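# Swap finished part in vise for a fresh blank

## Task

Remove the finished inverted-T bar from the open vise and set it upright on its wide foot in the black outfeed tray, beside the part already there; both parts must end up standing on their feet. Then put one of the two blanks from the infeed plate on the two low bars between the vise jaws, either the same side up as it was on the plate or flipped over, with its long side pressed against the fixed jaw (the end block without hoses) and its end pressed against the work stop (the short rod between the jaws). The remaining blank must end up entirely on the infeed plate, either side up, and not resting on the pins. Finally release everything and move the robot away; nothing may count as placed if only the robot's grip is keeping it there, and nothing may go off the table.

## Robot and tools

Robot: one six-joint arm whose flange carries a V-shaped bracket with two parallel grippers. Gripper 1 has its fingers along the tool +z axis and closes along tool x; a flat block juts 65 mm toward tool -y from its centre. Gripper 2 points along tool -x and closes along tool z; its pad centre is 223 mm along -x and 237 mm along -z from gripper 1's, at the same y, and its pads sit 25 mm wider apart. Fingertips extend 17.5 mm past each pad centre, and each gripper body lies 25 mm toward +y. Every commanded pose belongs to gripper 1 (end_effector_position, the point between its pads); turning the tool swings gripper 2 around that point, so when one gripper points down the other is horizontal and can strike the table, parts or arm. To put gripper 2 where gripper 1 was, rotate +90 degrees about tool y and shift 237 mm along old +x and 223 mm along old -z.

Frames: the scene frame has its origin on the table top under the arm base, +z up, +y to the left when facing +x. Results report end_effector_position (m) and end_effector_quat_wxyz in that frame, plus linear and angular velocities. The printed position may be slightly off, more so at long reach.

execute_actions(actions): a list of actions run in sequence; an empty list just returns state and images. Each action is a table of up to 15 rows, one row per 1/30 s step; a short table repeats its last row to fill 15 steps. A row is 12 numbers in [-1, 1]: dx, dy, dz, rx, ry, rz, position_1, position_2, force_limit_1, force_limit_2, speed_1, speed_2. The first six are an offset in the tool's own axes, always relative to the gripper's measured pose at the start of that action (for a call's first action, the last pose a result gave), not relative to the previous row; 1.0 equals 0.6 m or 180 degrees, and rx, ry, rz form one rotation vector. Each step is clipped to within 100 mm and 16 degrees of the current pose, and motion trails commands by about 0.17 s, so large moves need several actions.

Gripper numbers, per gripper: position +1 is fully open (50 mm for gripper 1, 75 mm for gripper 2), about -0.65 closes gripper 1's pads together; send -1 to grasp until stopped. force_limit maps -1/0/+1 to about 20/102/185 N per pad (actual grip up to ~17% more). speed maps -1/0/+1 to 20/85/150 mm/s. Gripper 2 closed on nothing stops at 23 mm apart, so it cannot hold anything 23 mm wide or narrower, and slightly wider items read like nothing. New force or speed values apply only after the position value changes by at least 0.01.

move(target, speed, stop_force, blocking): target is one 12-number row as above, its offset taken from the pose in the latest result showing one. The gripper follows a straight path lasting 0.5 to 10 s. speed is in m/s, 0.002 to 0.5 (default 0.25; rotation limited to twice that in rad/s). stop_force, 9 to 40 N, ends the path once the wrist sensor feels that much extra push opposing the motion for two steps, then backs to the pose two steps earlier; use it only with very slow straight moves, not turning ones, and omit it when leaving a surface. blocking=false returns after 0.5 s; then poll with wait(0) or call stop before issuing other motion. The result adds a move: line giving the ending (done, off_target, moving, held, contact, fault) and active limits (paced = clipped, held = blocked steps), plus distance to target.

wait(seconds), 0 to 10, lets time pass holding the last command. stop brakes a running move. zoom_image(camera, region) crops cam_high, cam_low or cam_wrist with [x0, y0, x1, y1] pixels, max 504 by 504. finished_scene(scene) closes the current scene by number and cannot be reversed; the goal must hold afterwards.

Result lines: position_measured and object_status list gripper 1 then gripper 2. Opening ≈ (250 - position_measured) × 0.202 mm, plus 25 mm for gripper 2. object_status 0 moving, 1 blocked while opening, 2 blocked while closing (a grasp), 3 reached target or pads met (likely empty). A grasp made at force_limit -1 stays reading 2 even if the part slips out. Wrist force and torque are in tool axes, noisy (offset up to ~4 N, noise ~2.4 N), saturating near 50 N. Hand target shows where the controller is heading. A pose unreachable line means the clearance check changed or blocked the command.

Avoid: the arm is stiff, so aiming even slightly past a firm contact can trigger a fault; contact torque at a joint's load limit (139 N m for the three big joints, 26 N m for the wrists) or 150 N external force halts the arm for 10 s. Long holding of loads heats motors; MOTOR HOT appears at 70 °C and brakes engage at 85 °C. Occasional tugs may disturb held or loose parts. Don't drop, slam, shove hard, or let anything fall from the table.

Each tool is called after ">>>" by a JSON object that holds its "name" and its "arguments".

## Session

>>> {"name": "execute_actions", "arguments": {"actions": []}}

Scene clock: 0.00 s.
end_effector_position=(+0.5838, -0.3467, +0.1761) position_measured=(+3, +3) object_status=(+3, +3) end_effector_quat_wxyz=(-0.234, +0.787, +0.483, +0.304) end_effector_velocity=(+0.000, -0.001, +0.001) end_effector_angular_velocity=(-0.002, -0.001, -0.001)
Joint positions: [-0.956 -0.904  1.117 -1.715 -1.61  -0.486]
Joint velocities: [-0.001 -0.001 -0.    -0.001 -0.     0.   ]
Wrist force (N, on the end effector, along its own x y z axes, offset not removed): no reading
Wrist torque (N m, same axes, about the end effector's origin, offset not removed): no reading
Hand target: +0.584, -0.347, +0.176; -0.234, +0.787, +0.483, +0.304

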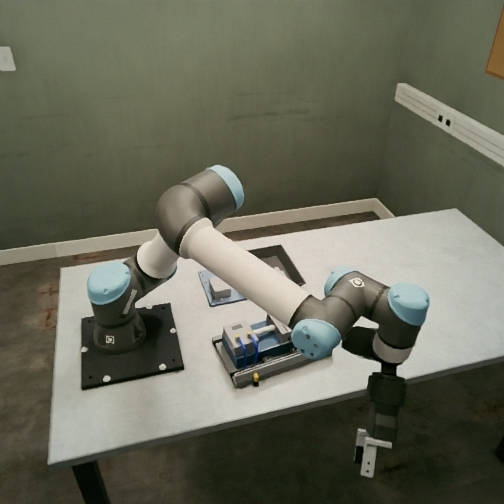

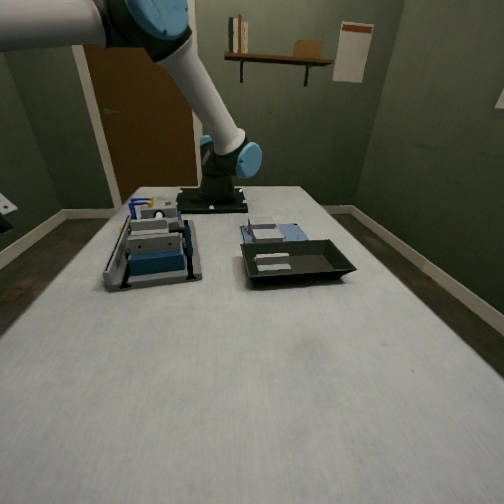

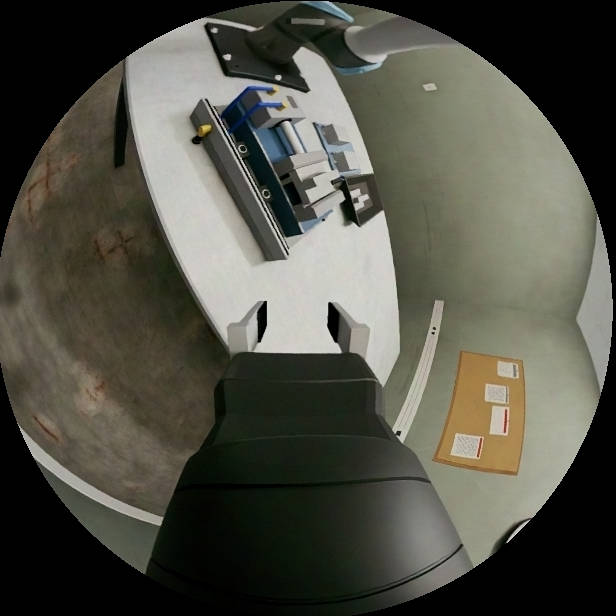

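>>> {"name": "move", "arguments": {"target": [0.196,-0.3157,0.1729,0.2543,-0.1687,-0.6514,1,1,0,0,0.5,0.5], "speed": 0.45}}

>>> {"name": "zoom_image", "arguments": {"camera": "cam_wrist", "region": [210, 200, 390, 380]}}

>>> {"name": "zoom_image", "arguments": {"camera": "cam_low", "region": [90, 160, 370, 300]}}

>>> {"name": "zoom_image", "arguments": {"camera": "cam_high", "region": [190, 230, 350, 390]}}

Scene clock: 10.87 s.
end_effector_position=(+0.4807, -0.1254, +0.1999) position_measured=(+3, +3) object_status=(+3, +3) end_effector_quat_wxyz=(-0.000, -0.068, +0.998, -0.000) end_effector_velocity=(-0.001, +0.001, +0.000) end_effector_angular_velocity=(-0.002, -0.004, +0.011)
Joint positions: [-0.593 -1.619  2.065 -2.665 -1.099 -2.112]
Joint velocities: [-0.002 -0.006  0.006  0.001  0.008 -0.011]
Wrist force (N, on the end effector, along its own x y z axes, offset not removed): [0.8 1.8 -3.8]
Wrist torque (N m, same axes, about the end effector's origin, offset not removed): [0.40 -0.27 0.28]
Hand target: +0.481, -0.125, +0.200; +0.000, -0.069, +0.998, -0.000
Off the commanded pose: 0.001 m, 0 deg.
move: done

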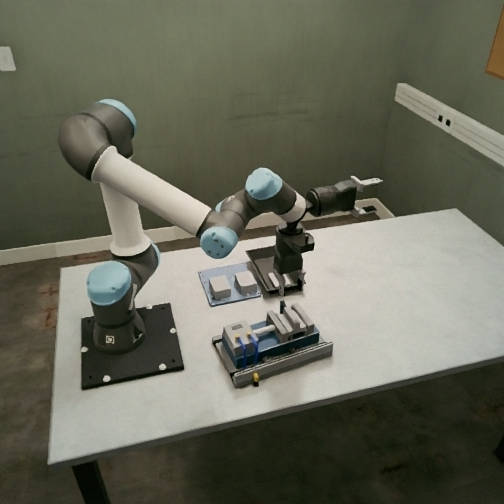

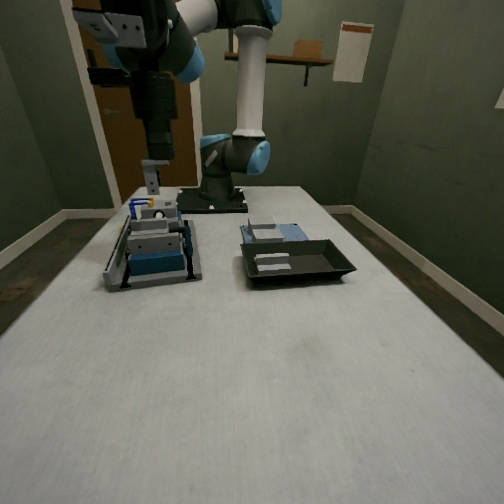

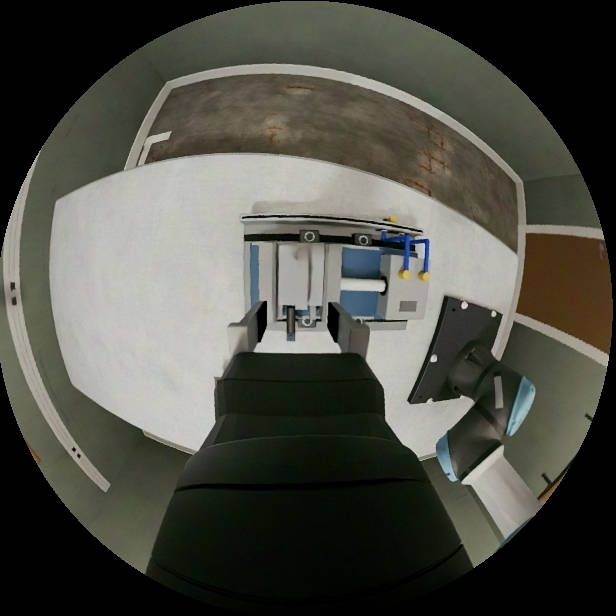

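Region (210, 200, 390, 380) of cam_wrist's 616x616 image, scaled by 2.800, with more detail than that image has.

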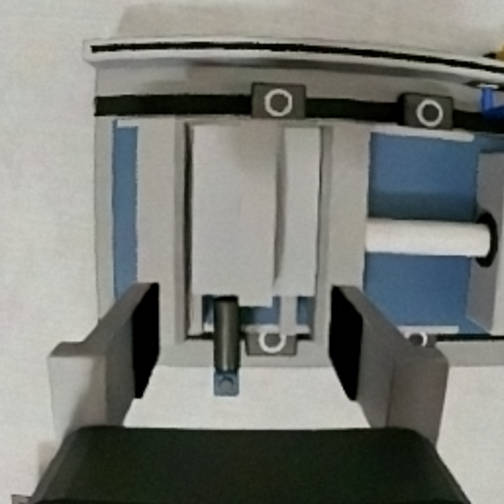

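Region (90, 160, 370, 300) of cam_low's 504x504 image, scaled by 1.800, with more detail than that image has.

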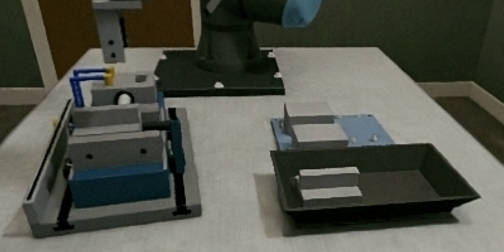

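Region (190, 230, 350, 390) of cam_high's 504x504 image, scaled by 3.150, with more detail than that image has.

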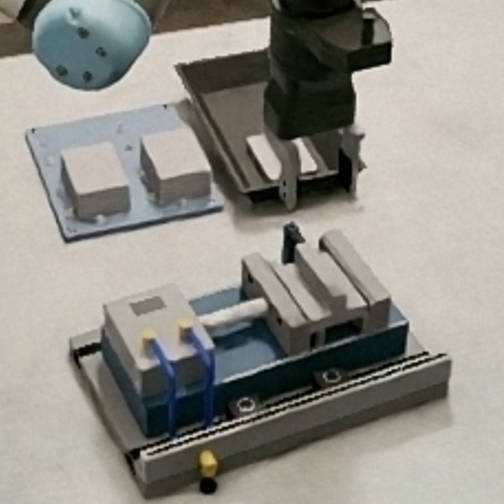

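>>> {"name": "move", "arguments": {"target": [0.008,-0.04,0.118,0,0,0,0.4,1,0,0,0.5,0.5], "speed": 0.15}}

>>> {"name": "zoom_image", "arguments": {"camera": "cam_wrist", "region": [230, 230, 370, 370]}}

>>> {"name": "zoom_image", "arguments": {"camera": "cam_low", "region": [110, 175, 210, 275]}}

Scene clock: 14.47 s.
end_effector_position=(+0.4793, -0.1496, +0.1293) position_measured=(+92, +3) object_status=(+3, +3) end_effector_quat_wxyz=(-0.000, -0.068, +0.998, +0.000) end_effector_velocity=(+0.000, -0.001, -0.003) end_effector_angular_velocity=(+0.001, +0.001, +0.000)
Joint positions: [-0.644 -1.51   2.162 -2.849 -1.069 -2.158]
Joint velocities: [-0.001  0.006  0.002 -0.006  0.001 -0.001]
Wrist force (N, on the end effector, along its own x y z axes, offset not removed): [-0.5 1.8 -4.7]
Wrist torque (N m, same axes, about the end effector's origin, offset not removed): [0.44 0.09 0.28]
Hand target: +0.479, -0.150, +0.129; -0.000, -0.068, +0.998, +0.000
Off the commanded pose: 0.000 m, 0 deg.
move: done

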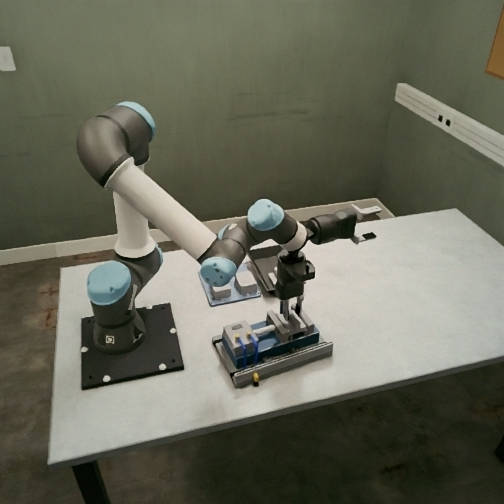

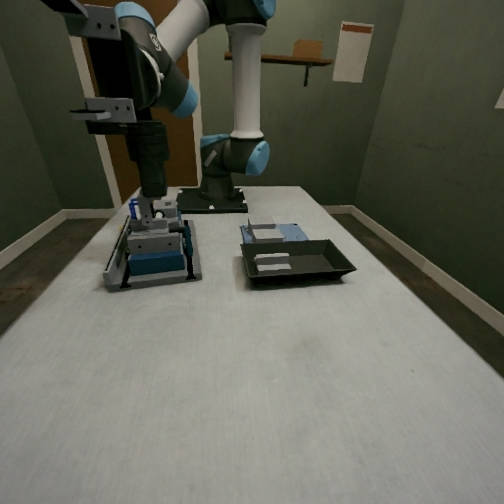

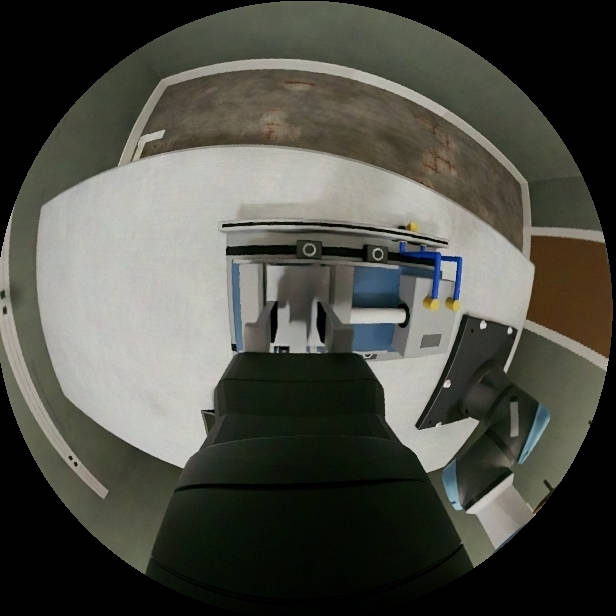

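Region (230, 230, 370, 370) of cam_wrist's 616x616 image, scaled by 3.600, with more detail than that image has.

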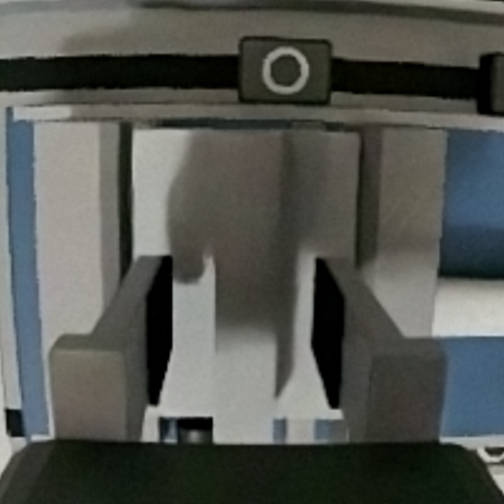

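Region (110, 175, 210, 275) of cam_low's 504x504 image, scaled by 5.040, with more detail than that image has.

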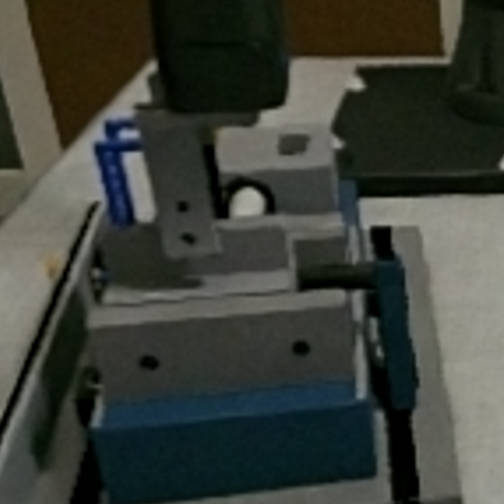

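>>> {"name": "execute_actions", "arguments": {"actions": [[[0.0012,0,0.007,0,0,0,0.2,1,0,0,0.5,0.5],[0.0012,0,0.012,0,0,0,0.2,1,0,0,0.5,0.5],[0.0012,0,0.016,0,0,0,0.2,1,0,0,0.5,0.5],[0.0012,0,0.021,0,0,0,0.2,1,0,0,0.5,0.5]]]}}

>>> {"name": "move", "arguments": {"target": [0,0,0.025,0,0,0,0.2,1,0,0,0.5,0.5], "speed": 0.006, "stop_force": 9}}

>>> {"name": "execute_actions", "arguments": {"actions": [[[0,0,-0.004,0,0,0,0.2,1,0,0,0,0.5]],[[0,0,0,0,0,0,-1,1,0.2,0,-0.5,0.5]]]}}

>>> {"name": "zoom_image", "arguments": {"camera": "cam_wrist", "region": [230, 230, 370, 370]}}

Scene clock: 26.73 s.
end_effector_position=(+0.4786, -0.1497, +0.1171) position_measured=(+123, +3) object_status=(+3, +3) end_effector_quat_wxyz=(-0.000, -0.068, +0.998, +0.000) end_effector_velocity=(+0.000, +0.000, -0.003) end_effector_angular_velocity=(+0.001, -0.000, -0.000)
Joint positions: [-0.645 -1.491  2.18  -2.886 -1.068 -2.159]
Joint velocities: [-0.     0.006  0.005 -0.01   0.     0.   ]
Wrist force (N, on the end effector, along its own x y z axes, offset not removed): [-0.5 2.3 -3.2]
Wrist torque (N m, same axes, about the end effector's origin, offset not removed): [0.51 0.04 0.31]
Hand target: +0.479, -0.150, +0.117; -0.000, -0.068, +0.998, +0.000
Off the commanded pose: 0.000 m, 0 deg.

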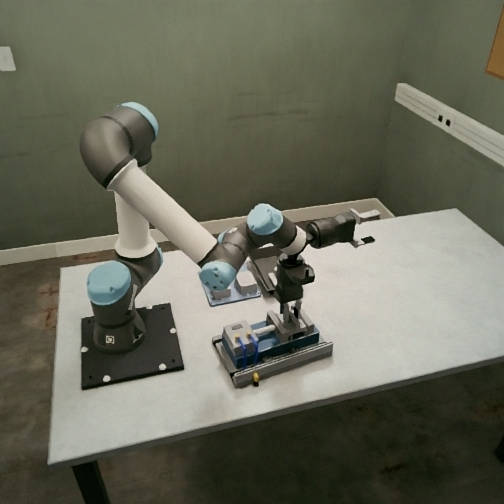

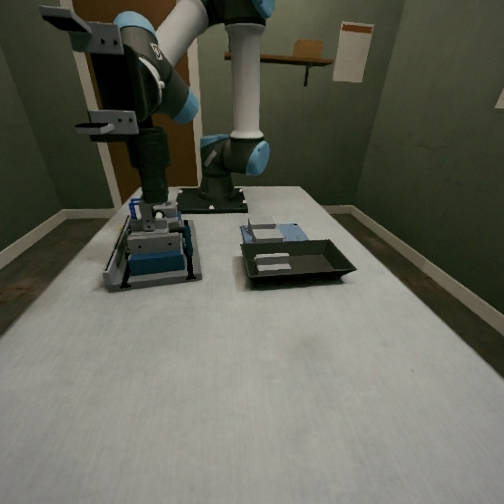

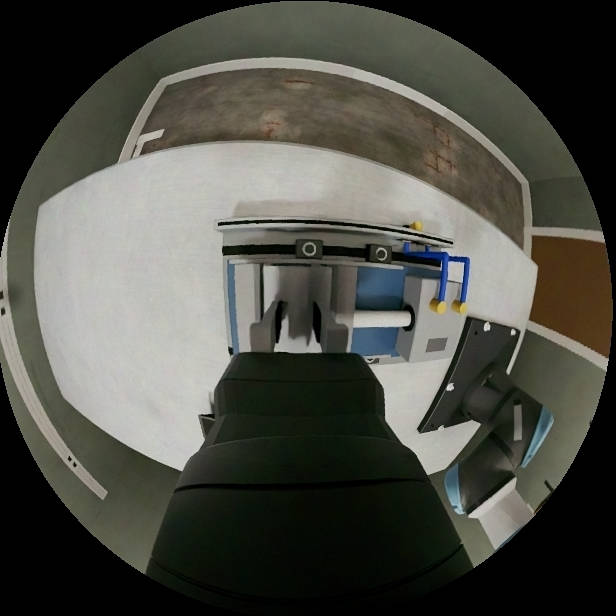

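Scene clock: 27.93 s.
end_effector_position=(+0.4786, -0.1497, +0.1121) position_measured=(+123, +3) object_status=(+3, +3) end_effector_quat_wxyz=(-0.000, -0.069, +0.998, +0.000) end_effector_velocity=(-0.001, +0.000, +0.001) end_effector_angular_velocity=(+0.001, +0.004, +0.001)
Joint positions: [-0.645 -1.482  2.186 -2.901 -1.068 -2.159]
Joint velocities: [ 0.    -0.002 -0.002  0.009 -0.001 -0.002]
Wrist force (N, on the end effector, along its own x y z axes, offset not removed): [-3.8 3.6 -27.4]
Wrist torque (N m, same axes, about the end effector's origin, offset not removed): [0.99 -0.09 0.24]
Hand target: +0.479, -0.150, +0.112; -0.000, -0.068, +0.998, +0.000
Off the commanded pose: 0.010 m, 0 deg.
move: contact

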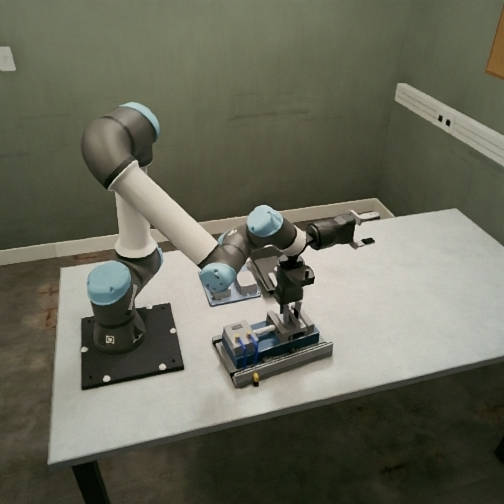

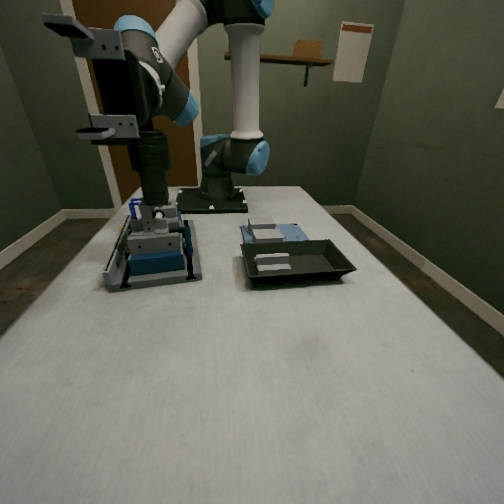

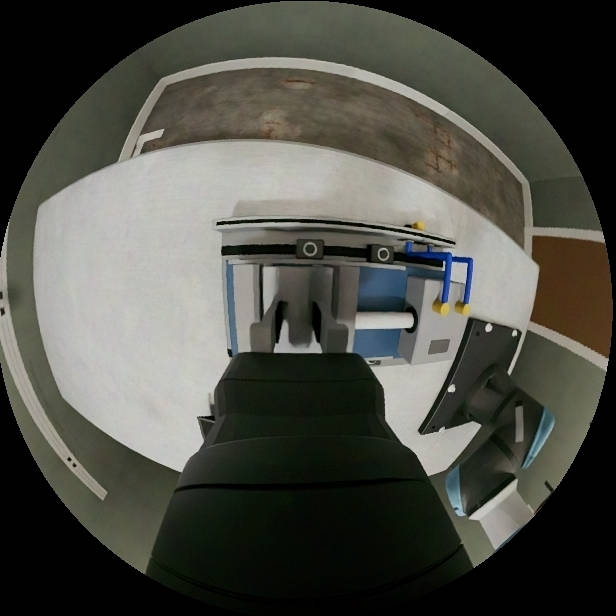

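Scene clock: 28.93 s.
end_effector_position=(+0.4786, -0.1497, +0.1145) position_measured=(+187, +3) object_status=(+2, +3) end_effector_quat_wxyz=(-0.000, -0.069, +0.998, +0.000) end_effector_velocity=(-0.000, +0.000, -0.000) end_effector_angular_velocity=(+0.000, +0.001, +0.001)
Joint positions: [-0.646 -1.486  2.183 -2.894 -1.068 -2.159]
Joint velocities: [ 0.001  0.     0.     0.    -0.    -0.   ]
Wrist force (N, on the end effector, along its own x y z axes, offset not removed): [0.4 2.3 -2.3]
Wrist torque (N m, same axes, about the end effector's origin, offset not removed): [0.64 -0.19 0.30]
Hand target: +0.479, -0.150, +0.114; -0.000, -0.069, +0.998, +0.000
Off the commanded pose: 0.000 m, 0 deg.

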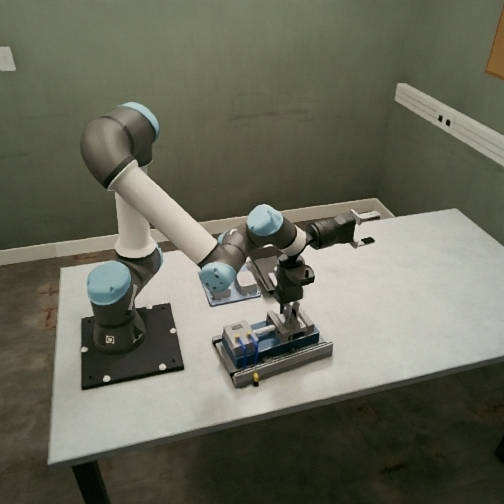

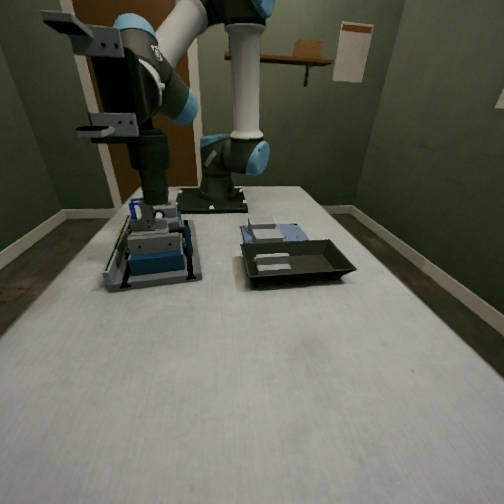

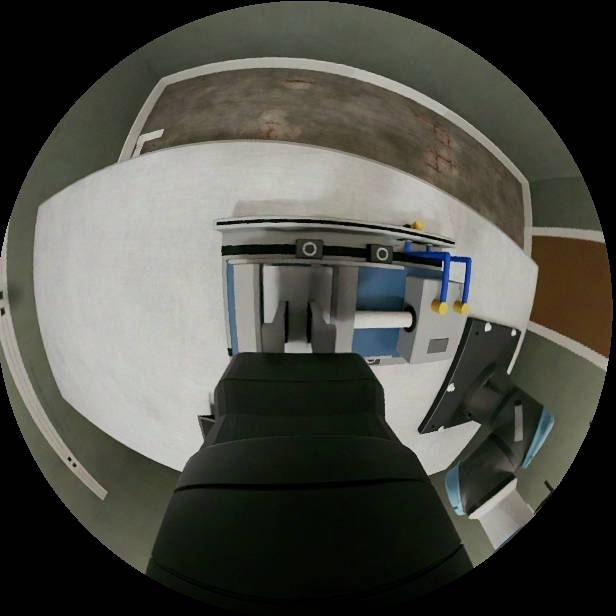

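Region (230, 230, 370, 370) of cam_wrist's 616x616 image, scaled by 3.600, with more detail than that image has.

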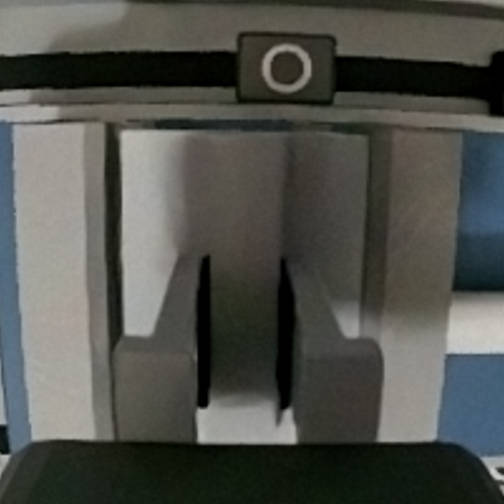

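>>> {"name": "move", "arguments": {"target": [0,-0.002,-0.09,0,0,0,-1,1,0.2,0,-0.5,0.5], "speed": 0.15}}

>>> {"name": "move", "arguments": {"target": [-0.1685,0.592,0.06,0,0,0.022,-1,1,0.2,0,-0.5,0.5], "speed": 0.35}}

>>> {"name": "zoom_image", "arguments": {"camera": "cam_wrist", "region": [200, 120, 480, 400]}}

>>> {"name": "zoom_image", "arguments": {"camera": "cam_low", "region": [230, 160, 370, 300]}}

Scene clock: 35.13 s.
end_effector_position=(+0.4787, -0.1510, +0.1682) position_measured=(+187, +3) object_status=(+2, +3) end_effector_quat_wxyz=(-0.000, -0.068, +0.998, +0.000) end_effector_velocity=(+0.000, +0.000, +0.003) end_effector_angular_velocity=(-0.000, -0.000, +0.001)
Joint positions: [-0.647 -1.571  2.105 -2.729 -1.067 -2.161]
Joint velocities: [-0.    -0.004 -0.004  0.008  0.001 -0.001]
Wrist force (N, on the end effector, along its own x y z axes, offset not removed): [0.8 2.9 -1.1]
Wrist torque (N m, same axes, about the end effector's origin, offset not removed): [0.66 -0.30 0.26]
Hand target: +0.479, -0.151, +0.168; -0.000, -0.069, +0.998, +0.000
Off the commanded pose: 0.000 m, 0 deg.
move: done

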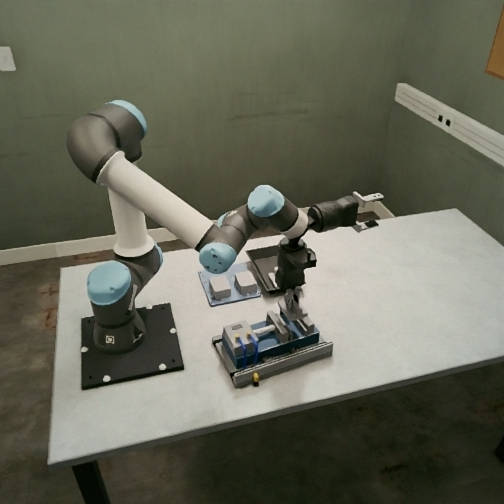

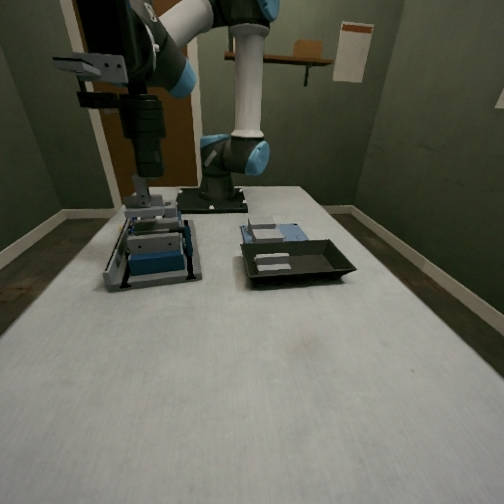

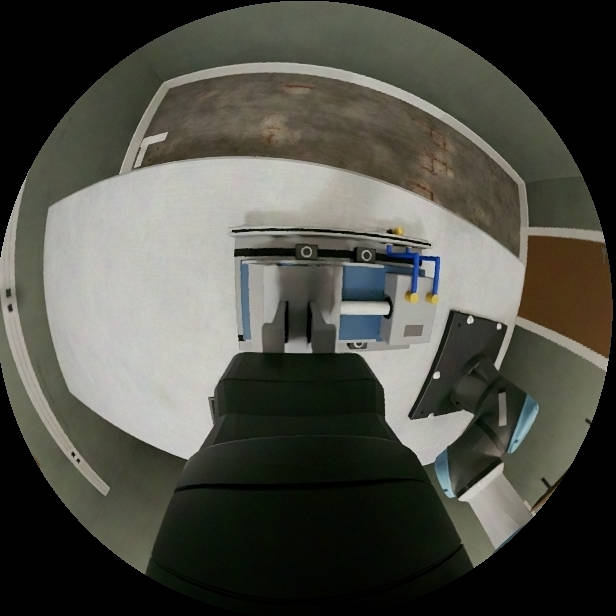

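Scene clock: 36.93 s.
end_effector_position=(+0.5304, +0.2141, +0.1332) position_measured=(+187, +3) object_status=(+2, +3) end_effector_quat_wxyz=(+0.000, -0.034, +0.999, +0.000) end_effector_velocity=(+0.001, +0.002, -0.001) end_effector_angular_velocity=(-0.002, +0.002, -0.001)
Joint positions: [ 0.179 -1.285  1.91  -2.973 -1.669 -1.472]
Joint velocities: [ 0.005  0.006 -0.006  0.004 -0.005  0.003]
Wrist force (N, on the end effector, along its own x y z axes, offset not removed): [1.2 1.3 -0.4]
Wrist torque (N m, same axes, about the end effector's origin, offset not removed): [0.34 -0.40 0.24]
Hand target: +0.531, +0.214, +0.133; +0.000, -0.034, +0.999, -0.000
Off the commanded pose: 0.001 m, 0 deg.
move: done

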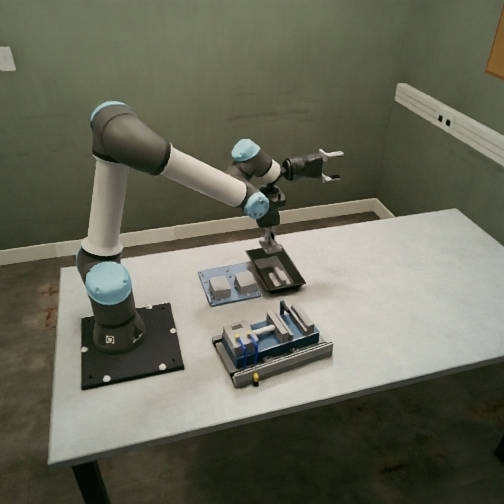

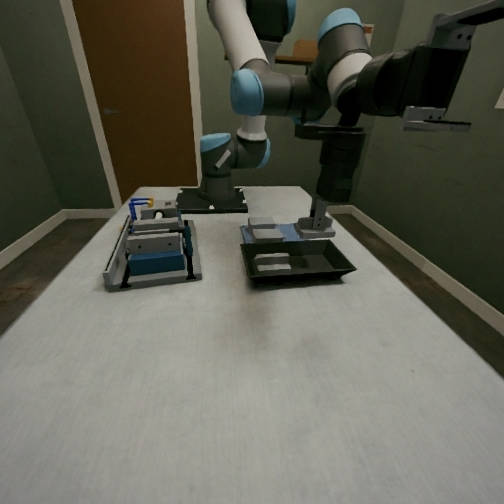

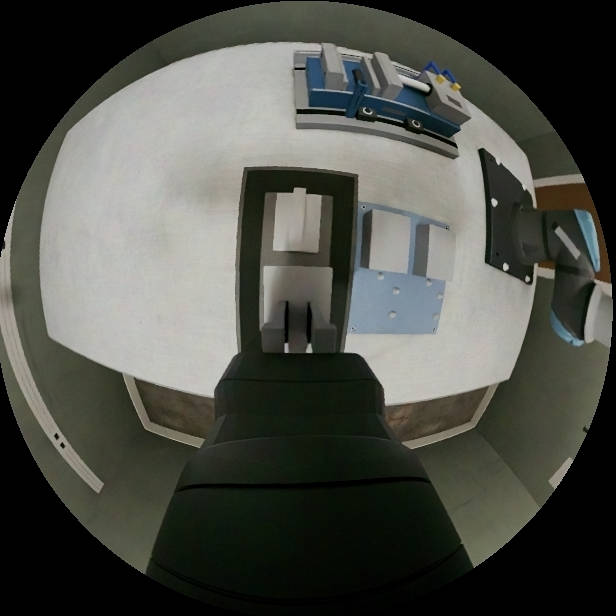

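Region (200, 120, 480, 400) of cam_wrist's 616x616 image, scaled by 1.800, with more detail than that image has.

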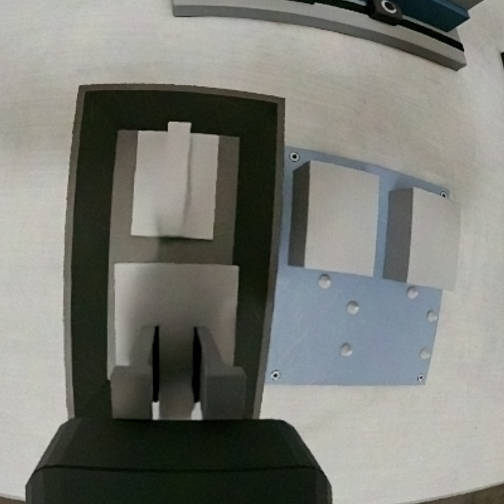

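Region (230, 160, 370, 300) of cam_low's 504x504 image, scaled by 3.600, with more detail than that image has.

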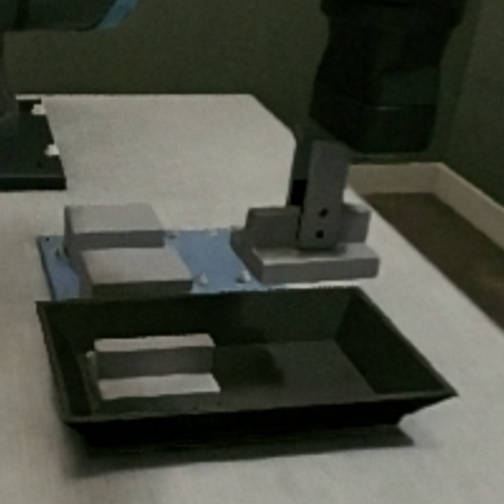

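>>> {"name": "move", "arguments": {"target": [-0.007,-0.005,0.133,0,0,0.011,-1,1,0.2,0,-0.5,0.5], "speed": 0.15}}

>>> {"name": "zoom_image", "arguments": {"camera": "cam_low", "region": [240, 200, 360, 300]}}

>>> {"name": "zoom_image", "arguments": {"camera": "cam_wrist", "region": [200, 180, 400, 380]}}

Scene clock: 41.10 s.
end_effector_position=(+0.5349, +0.2115, +0.0538) position_measured=(+187, +3) object_status=(+2, +3) end_effector_quat_wxyz=(+0.000, -0.017, +1.000, +0.000) end_effector_velocity=(-0.000, +0.000, -0.002) end_effector_angular_velocity=(+0.000, +0.001, -0.000)
Joint positions: [ 0.176 -1.145  1.969 -3.17  -1.691 -1.449]
Joint velocities: [ 0.001  0.005  0.001 -0.005 -0.001  0.001]
Wrist force (N, on the end effector, along its own x y z axes, offset not removed): [0.0 2.5 -0.2]
Wrist torque (N m, same axes, about the end effector's origin, offset not removed): [0.60 -0.13 0.29]
Hand target: +0.535, +0.212, +0.053; +0.000, -0.017, +1.000, +0.000
Off the commanded pose: 0.000 m, 0 deg.
move: done

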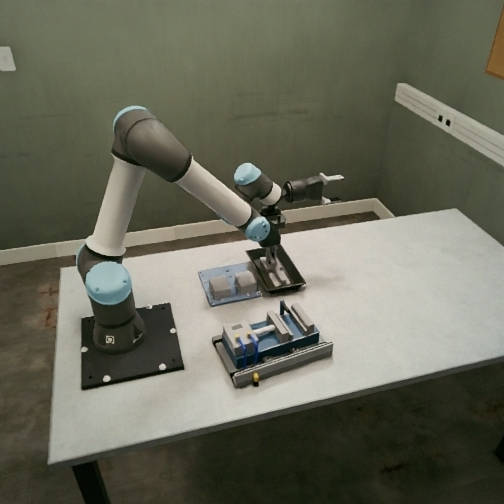

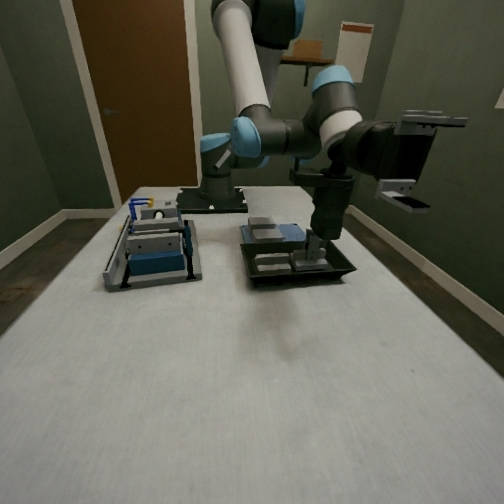

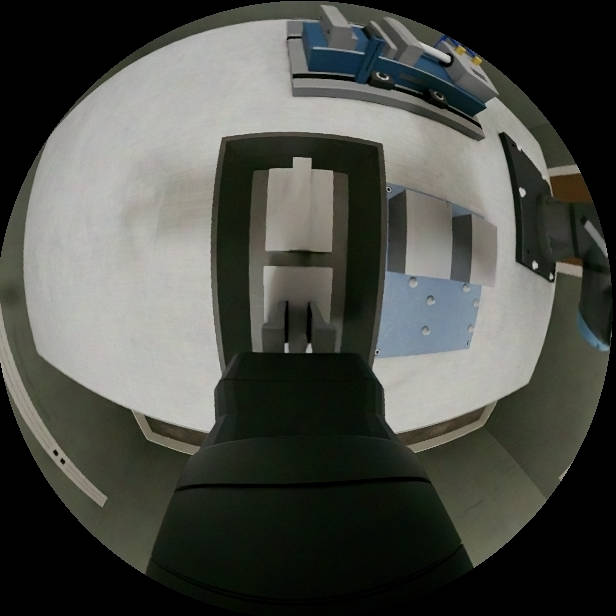

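Region (240, 200, 360, 300) of cam_low's 504x504 image, scaled by 4.200, with more detail than that image has.

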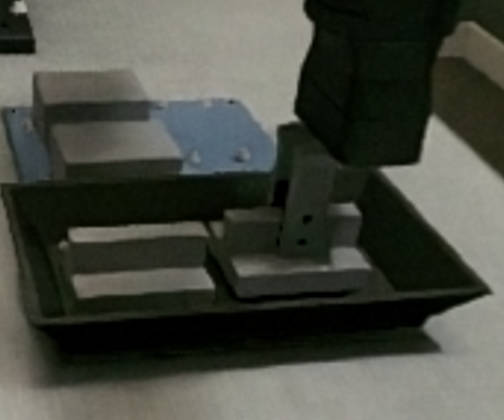

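Region (200, 180, 400, 380) of cam_wrist's 616x616 image, scaled by 2.520, with more detail than that image has.

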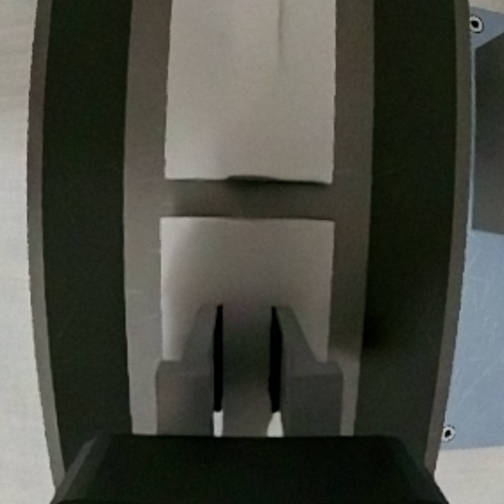

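>>> {"name": "move", "arguments": {"target": [0,0,0.025,0,0,0,-1,1,0.2,0,-0.5,0.5], "speed": 0.006, "stop_force": 9}}

>>> {"name": "execute_actions", "arguments": {"actions": [[[0,0,-0.001,0,0,0,0.3,1,0,0,0.5,0.5]]]}}

>>> {"name": "move", "arguments": {"target": [0,0,-0.07,0,0,0,0.3,1,0,0,0.5,0.5]}}

>>> {"name": "move", "arguments": {"target": [0.3425,-0.118,-0.04,0,0,0,1,1,0,0,0.5,0.5], "speed": 0.35}}

>>> {"name": "zoom_image", "arguments": {"camera": "cam_wrist", "region": [210, 200, 390, 380]}}

Scene clock: 47.23 s.
end_effector_position=(+0.5350, +0.2115, +0.0466) position_measured=(+187, +3) object_status=(+2, +3) end_effector_quat_wxyz=(+0.001, -0.017, +1.000, +0.000) end_effector_velocity=(-0.001, -0.000, +0.001) end_effector_angular_velocity=(-0.000, +0.003, -0.001)
Joint positions: [ 0.176 -1.131  1.974 -3.188 -1.691 -1.449]
Joint velocities: [-0.    -0.003 -0.     0.006  0.     0.001]
Wrist force (N, on the end effector, along its own x y z axes, offset not removed): [1.7 3.3 -31.3]
Wrist torque (N m, same axes, about the end effector's origin, offset not removed): [0.51 0.10 0.35]
Hand target: +0.535, +0.212, +0.047; +0.000, -0.017, +1.000, +0.000
Off the commanded pose: 0.008 m, 0 deg.
move: contact

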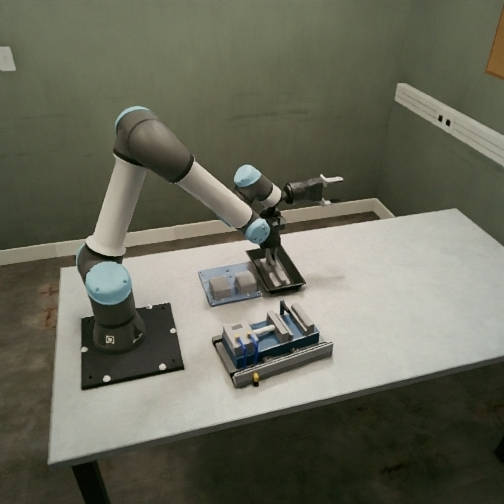

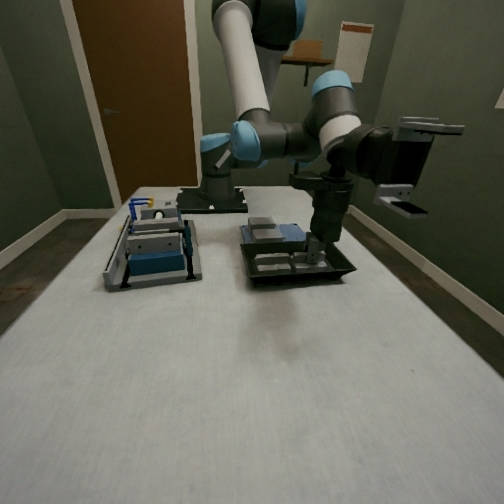

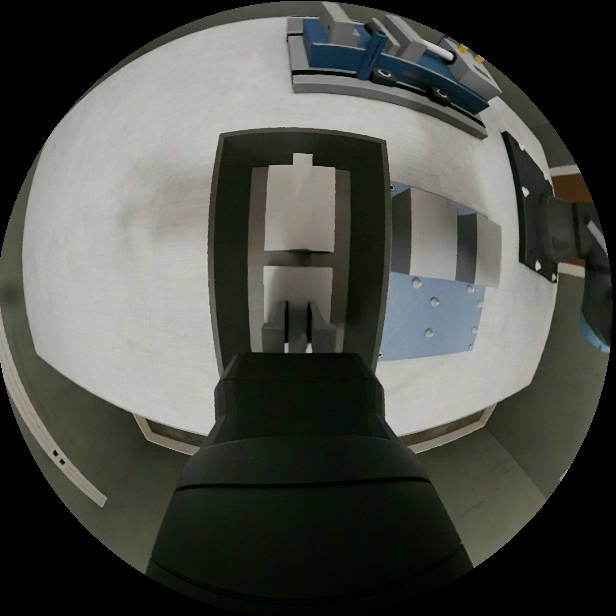

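Scene clock: 47.73 s.
end_effector_position=(+0.5349, +0.2115, +0.0471) position_measured=(+107, +3) object_status=(+3, +3) end_effector_quat_wxyz=(+0.000, -0.017, +1.000, +0.000) end_effector_velocity=(+0.001, +0.000, +0.001) end_effector_angular_velocity=(+0.001, -0.002, -0.001)
Joint positions: [ 0.176 -1.132  1.973 -3.187 -1.691 -1.449]
Joint velocities: [-0.    -0.    -0.001 -0.001  0.     0.001]
Wrist force (N, on the end effector, along its own x y z axes, offset not removed): [-0.8 3.5 -3.1]
Wrist torque (N m, same axes, about the end effector's origin, offset not removed): [0.82 0.05 0.24]
Hand target: +0.535, +0.212, +0.047; +0.001, -0.017, +1.000, +0.000
Off the commanded pose: 0.000 m, 0 deg.

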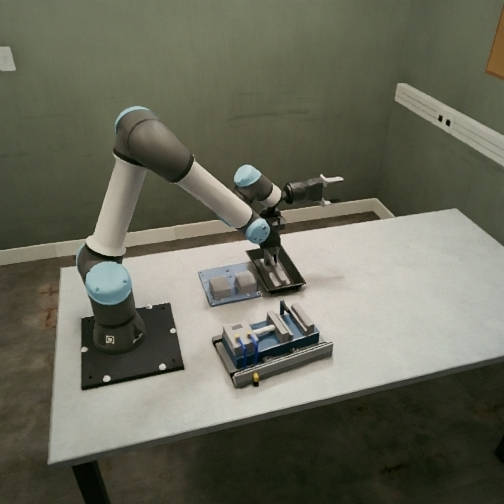

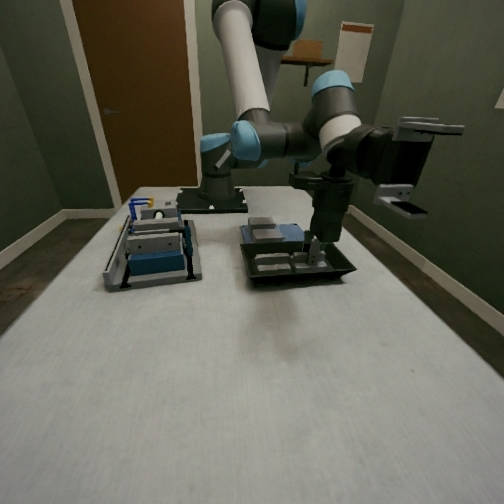

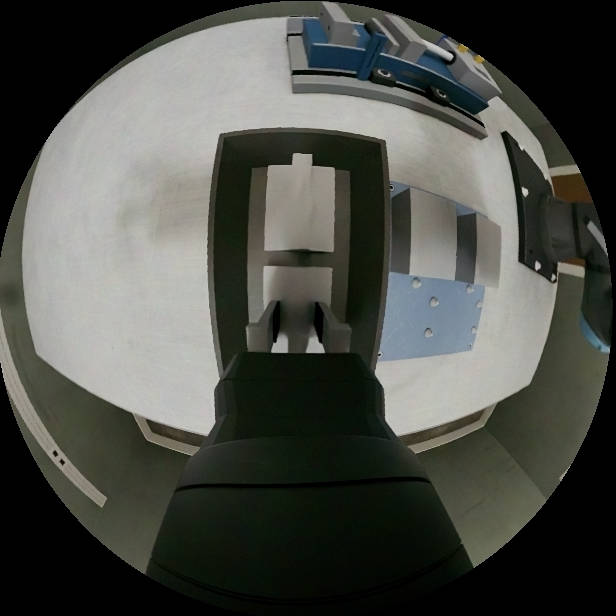

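Scene clock: 48.63 s.
end_effector_position=(+0.5348, +0.2115, +0.0888) position_measured=(+107, +3) object_status=(+3, +3) end_effector_quat_wxyz=(+0.001, -0.017, +1.000, +0.000) end_effector_velocity=(+0.000, -0.000, +0.003) end_effector_angular_velocity=(+0.000, +0.000, -0.001)
Joint positions: [ 0.176 -1.207  1.943 -3.081 -1.691 -1.449]
Joint velocities: [-0.    -0.004 -0.002  0.007  0.     0.   ]
Wrist force (N, on the end effector, along its own x y z axes, offset not removed): [-1.5 2.2 -2.5]
Wrist torque (N m, same axes, about the end effector's origin, offset not removed): [0.57 0.25 0.31]
Hand target: +0.535, +0.211, +0.089; +0.000, -0.017, +1.000, +0.000
Off the commanded pose: 0.000 m, 0 deg.
move: done

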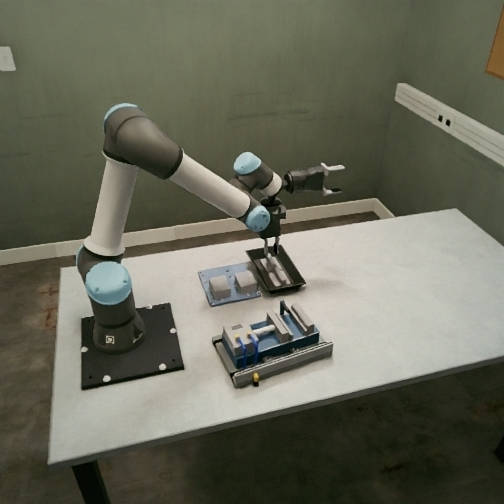

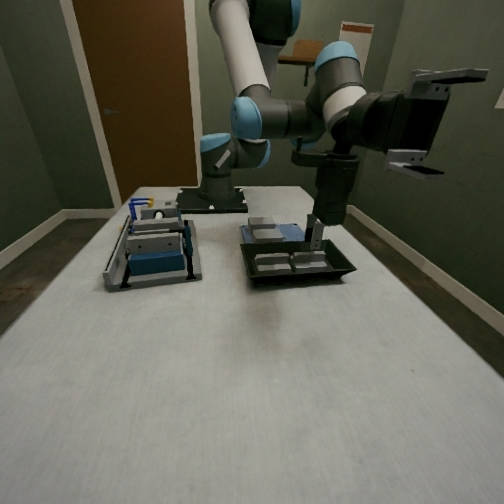

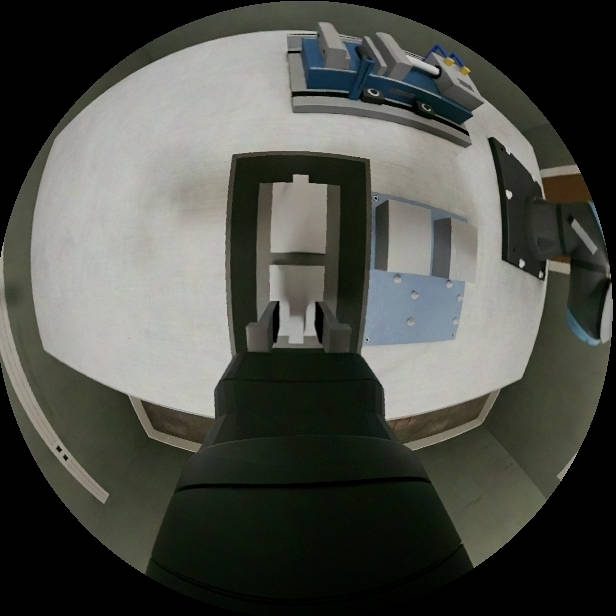

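Scene clock: 50.07 s.
end_effector_position=(+0.3319, +0.1339, +0.1119) position_measured=(+3, +3) object_status=(+3, +3) end_effector_quat_wxyz=(+0.000, -0.017, +1.000, +0.000) end_effector_velocity=(-0.002, -0.001, +0.001) end_effector_angular_velocity=(+0.000, -0.000, +0.002)
Joint positions: [ 0.057 -1.759  2.483 -3.077 -1.608 -1.534]
Joint velocities: [-0.003 -0.009  0.002  0.006  0.003 -0.003]
Wrist force (N, on the end effector, along its own x y z axes, offset not removed): [-1.2 2.0 -2.7]
Wrist torque (N m, same axes, about the end effector's origin, offset not removed): [0.51 0.19 0.35]
Hand target: +0.332, +0.134, +0.112; +0.000, -0.017, +1.000, +0.000
Off the commanded pose: 0.001 m, 0 deg.
move: done

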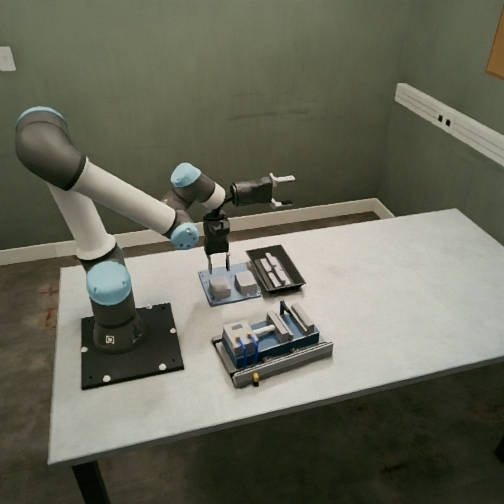

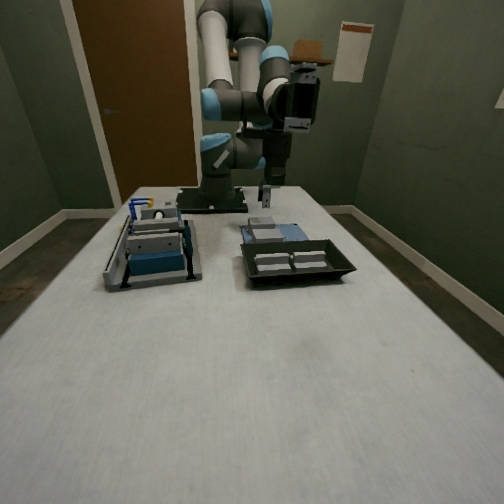

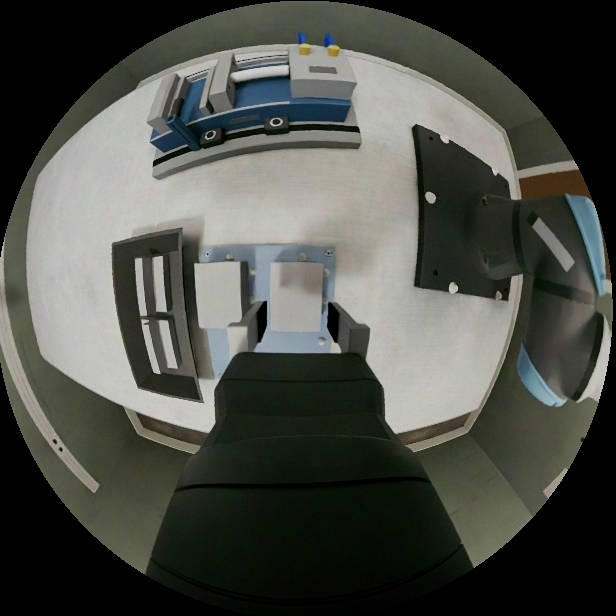

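Region (210, 200, 390, 380) of cam_wrist's 616x616 image, scaled by 2.800, with more detail than that image has.

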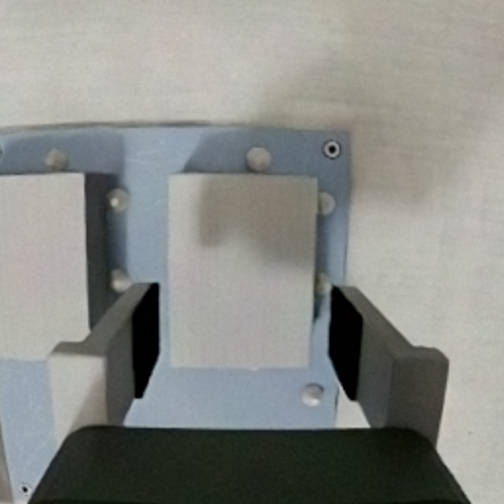

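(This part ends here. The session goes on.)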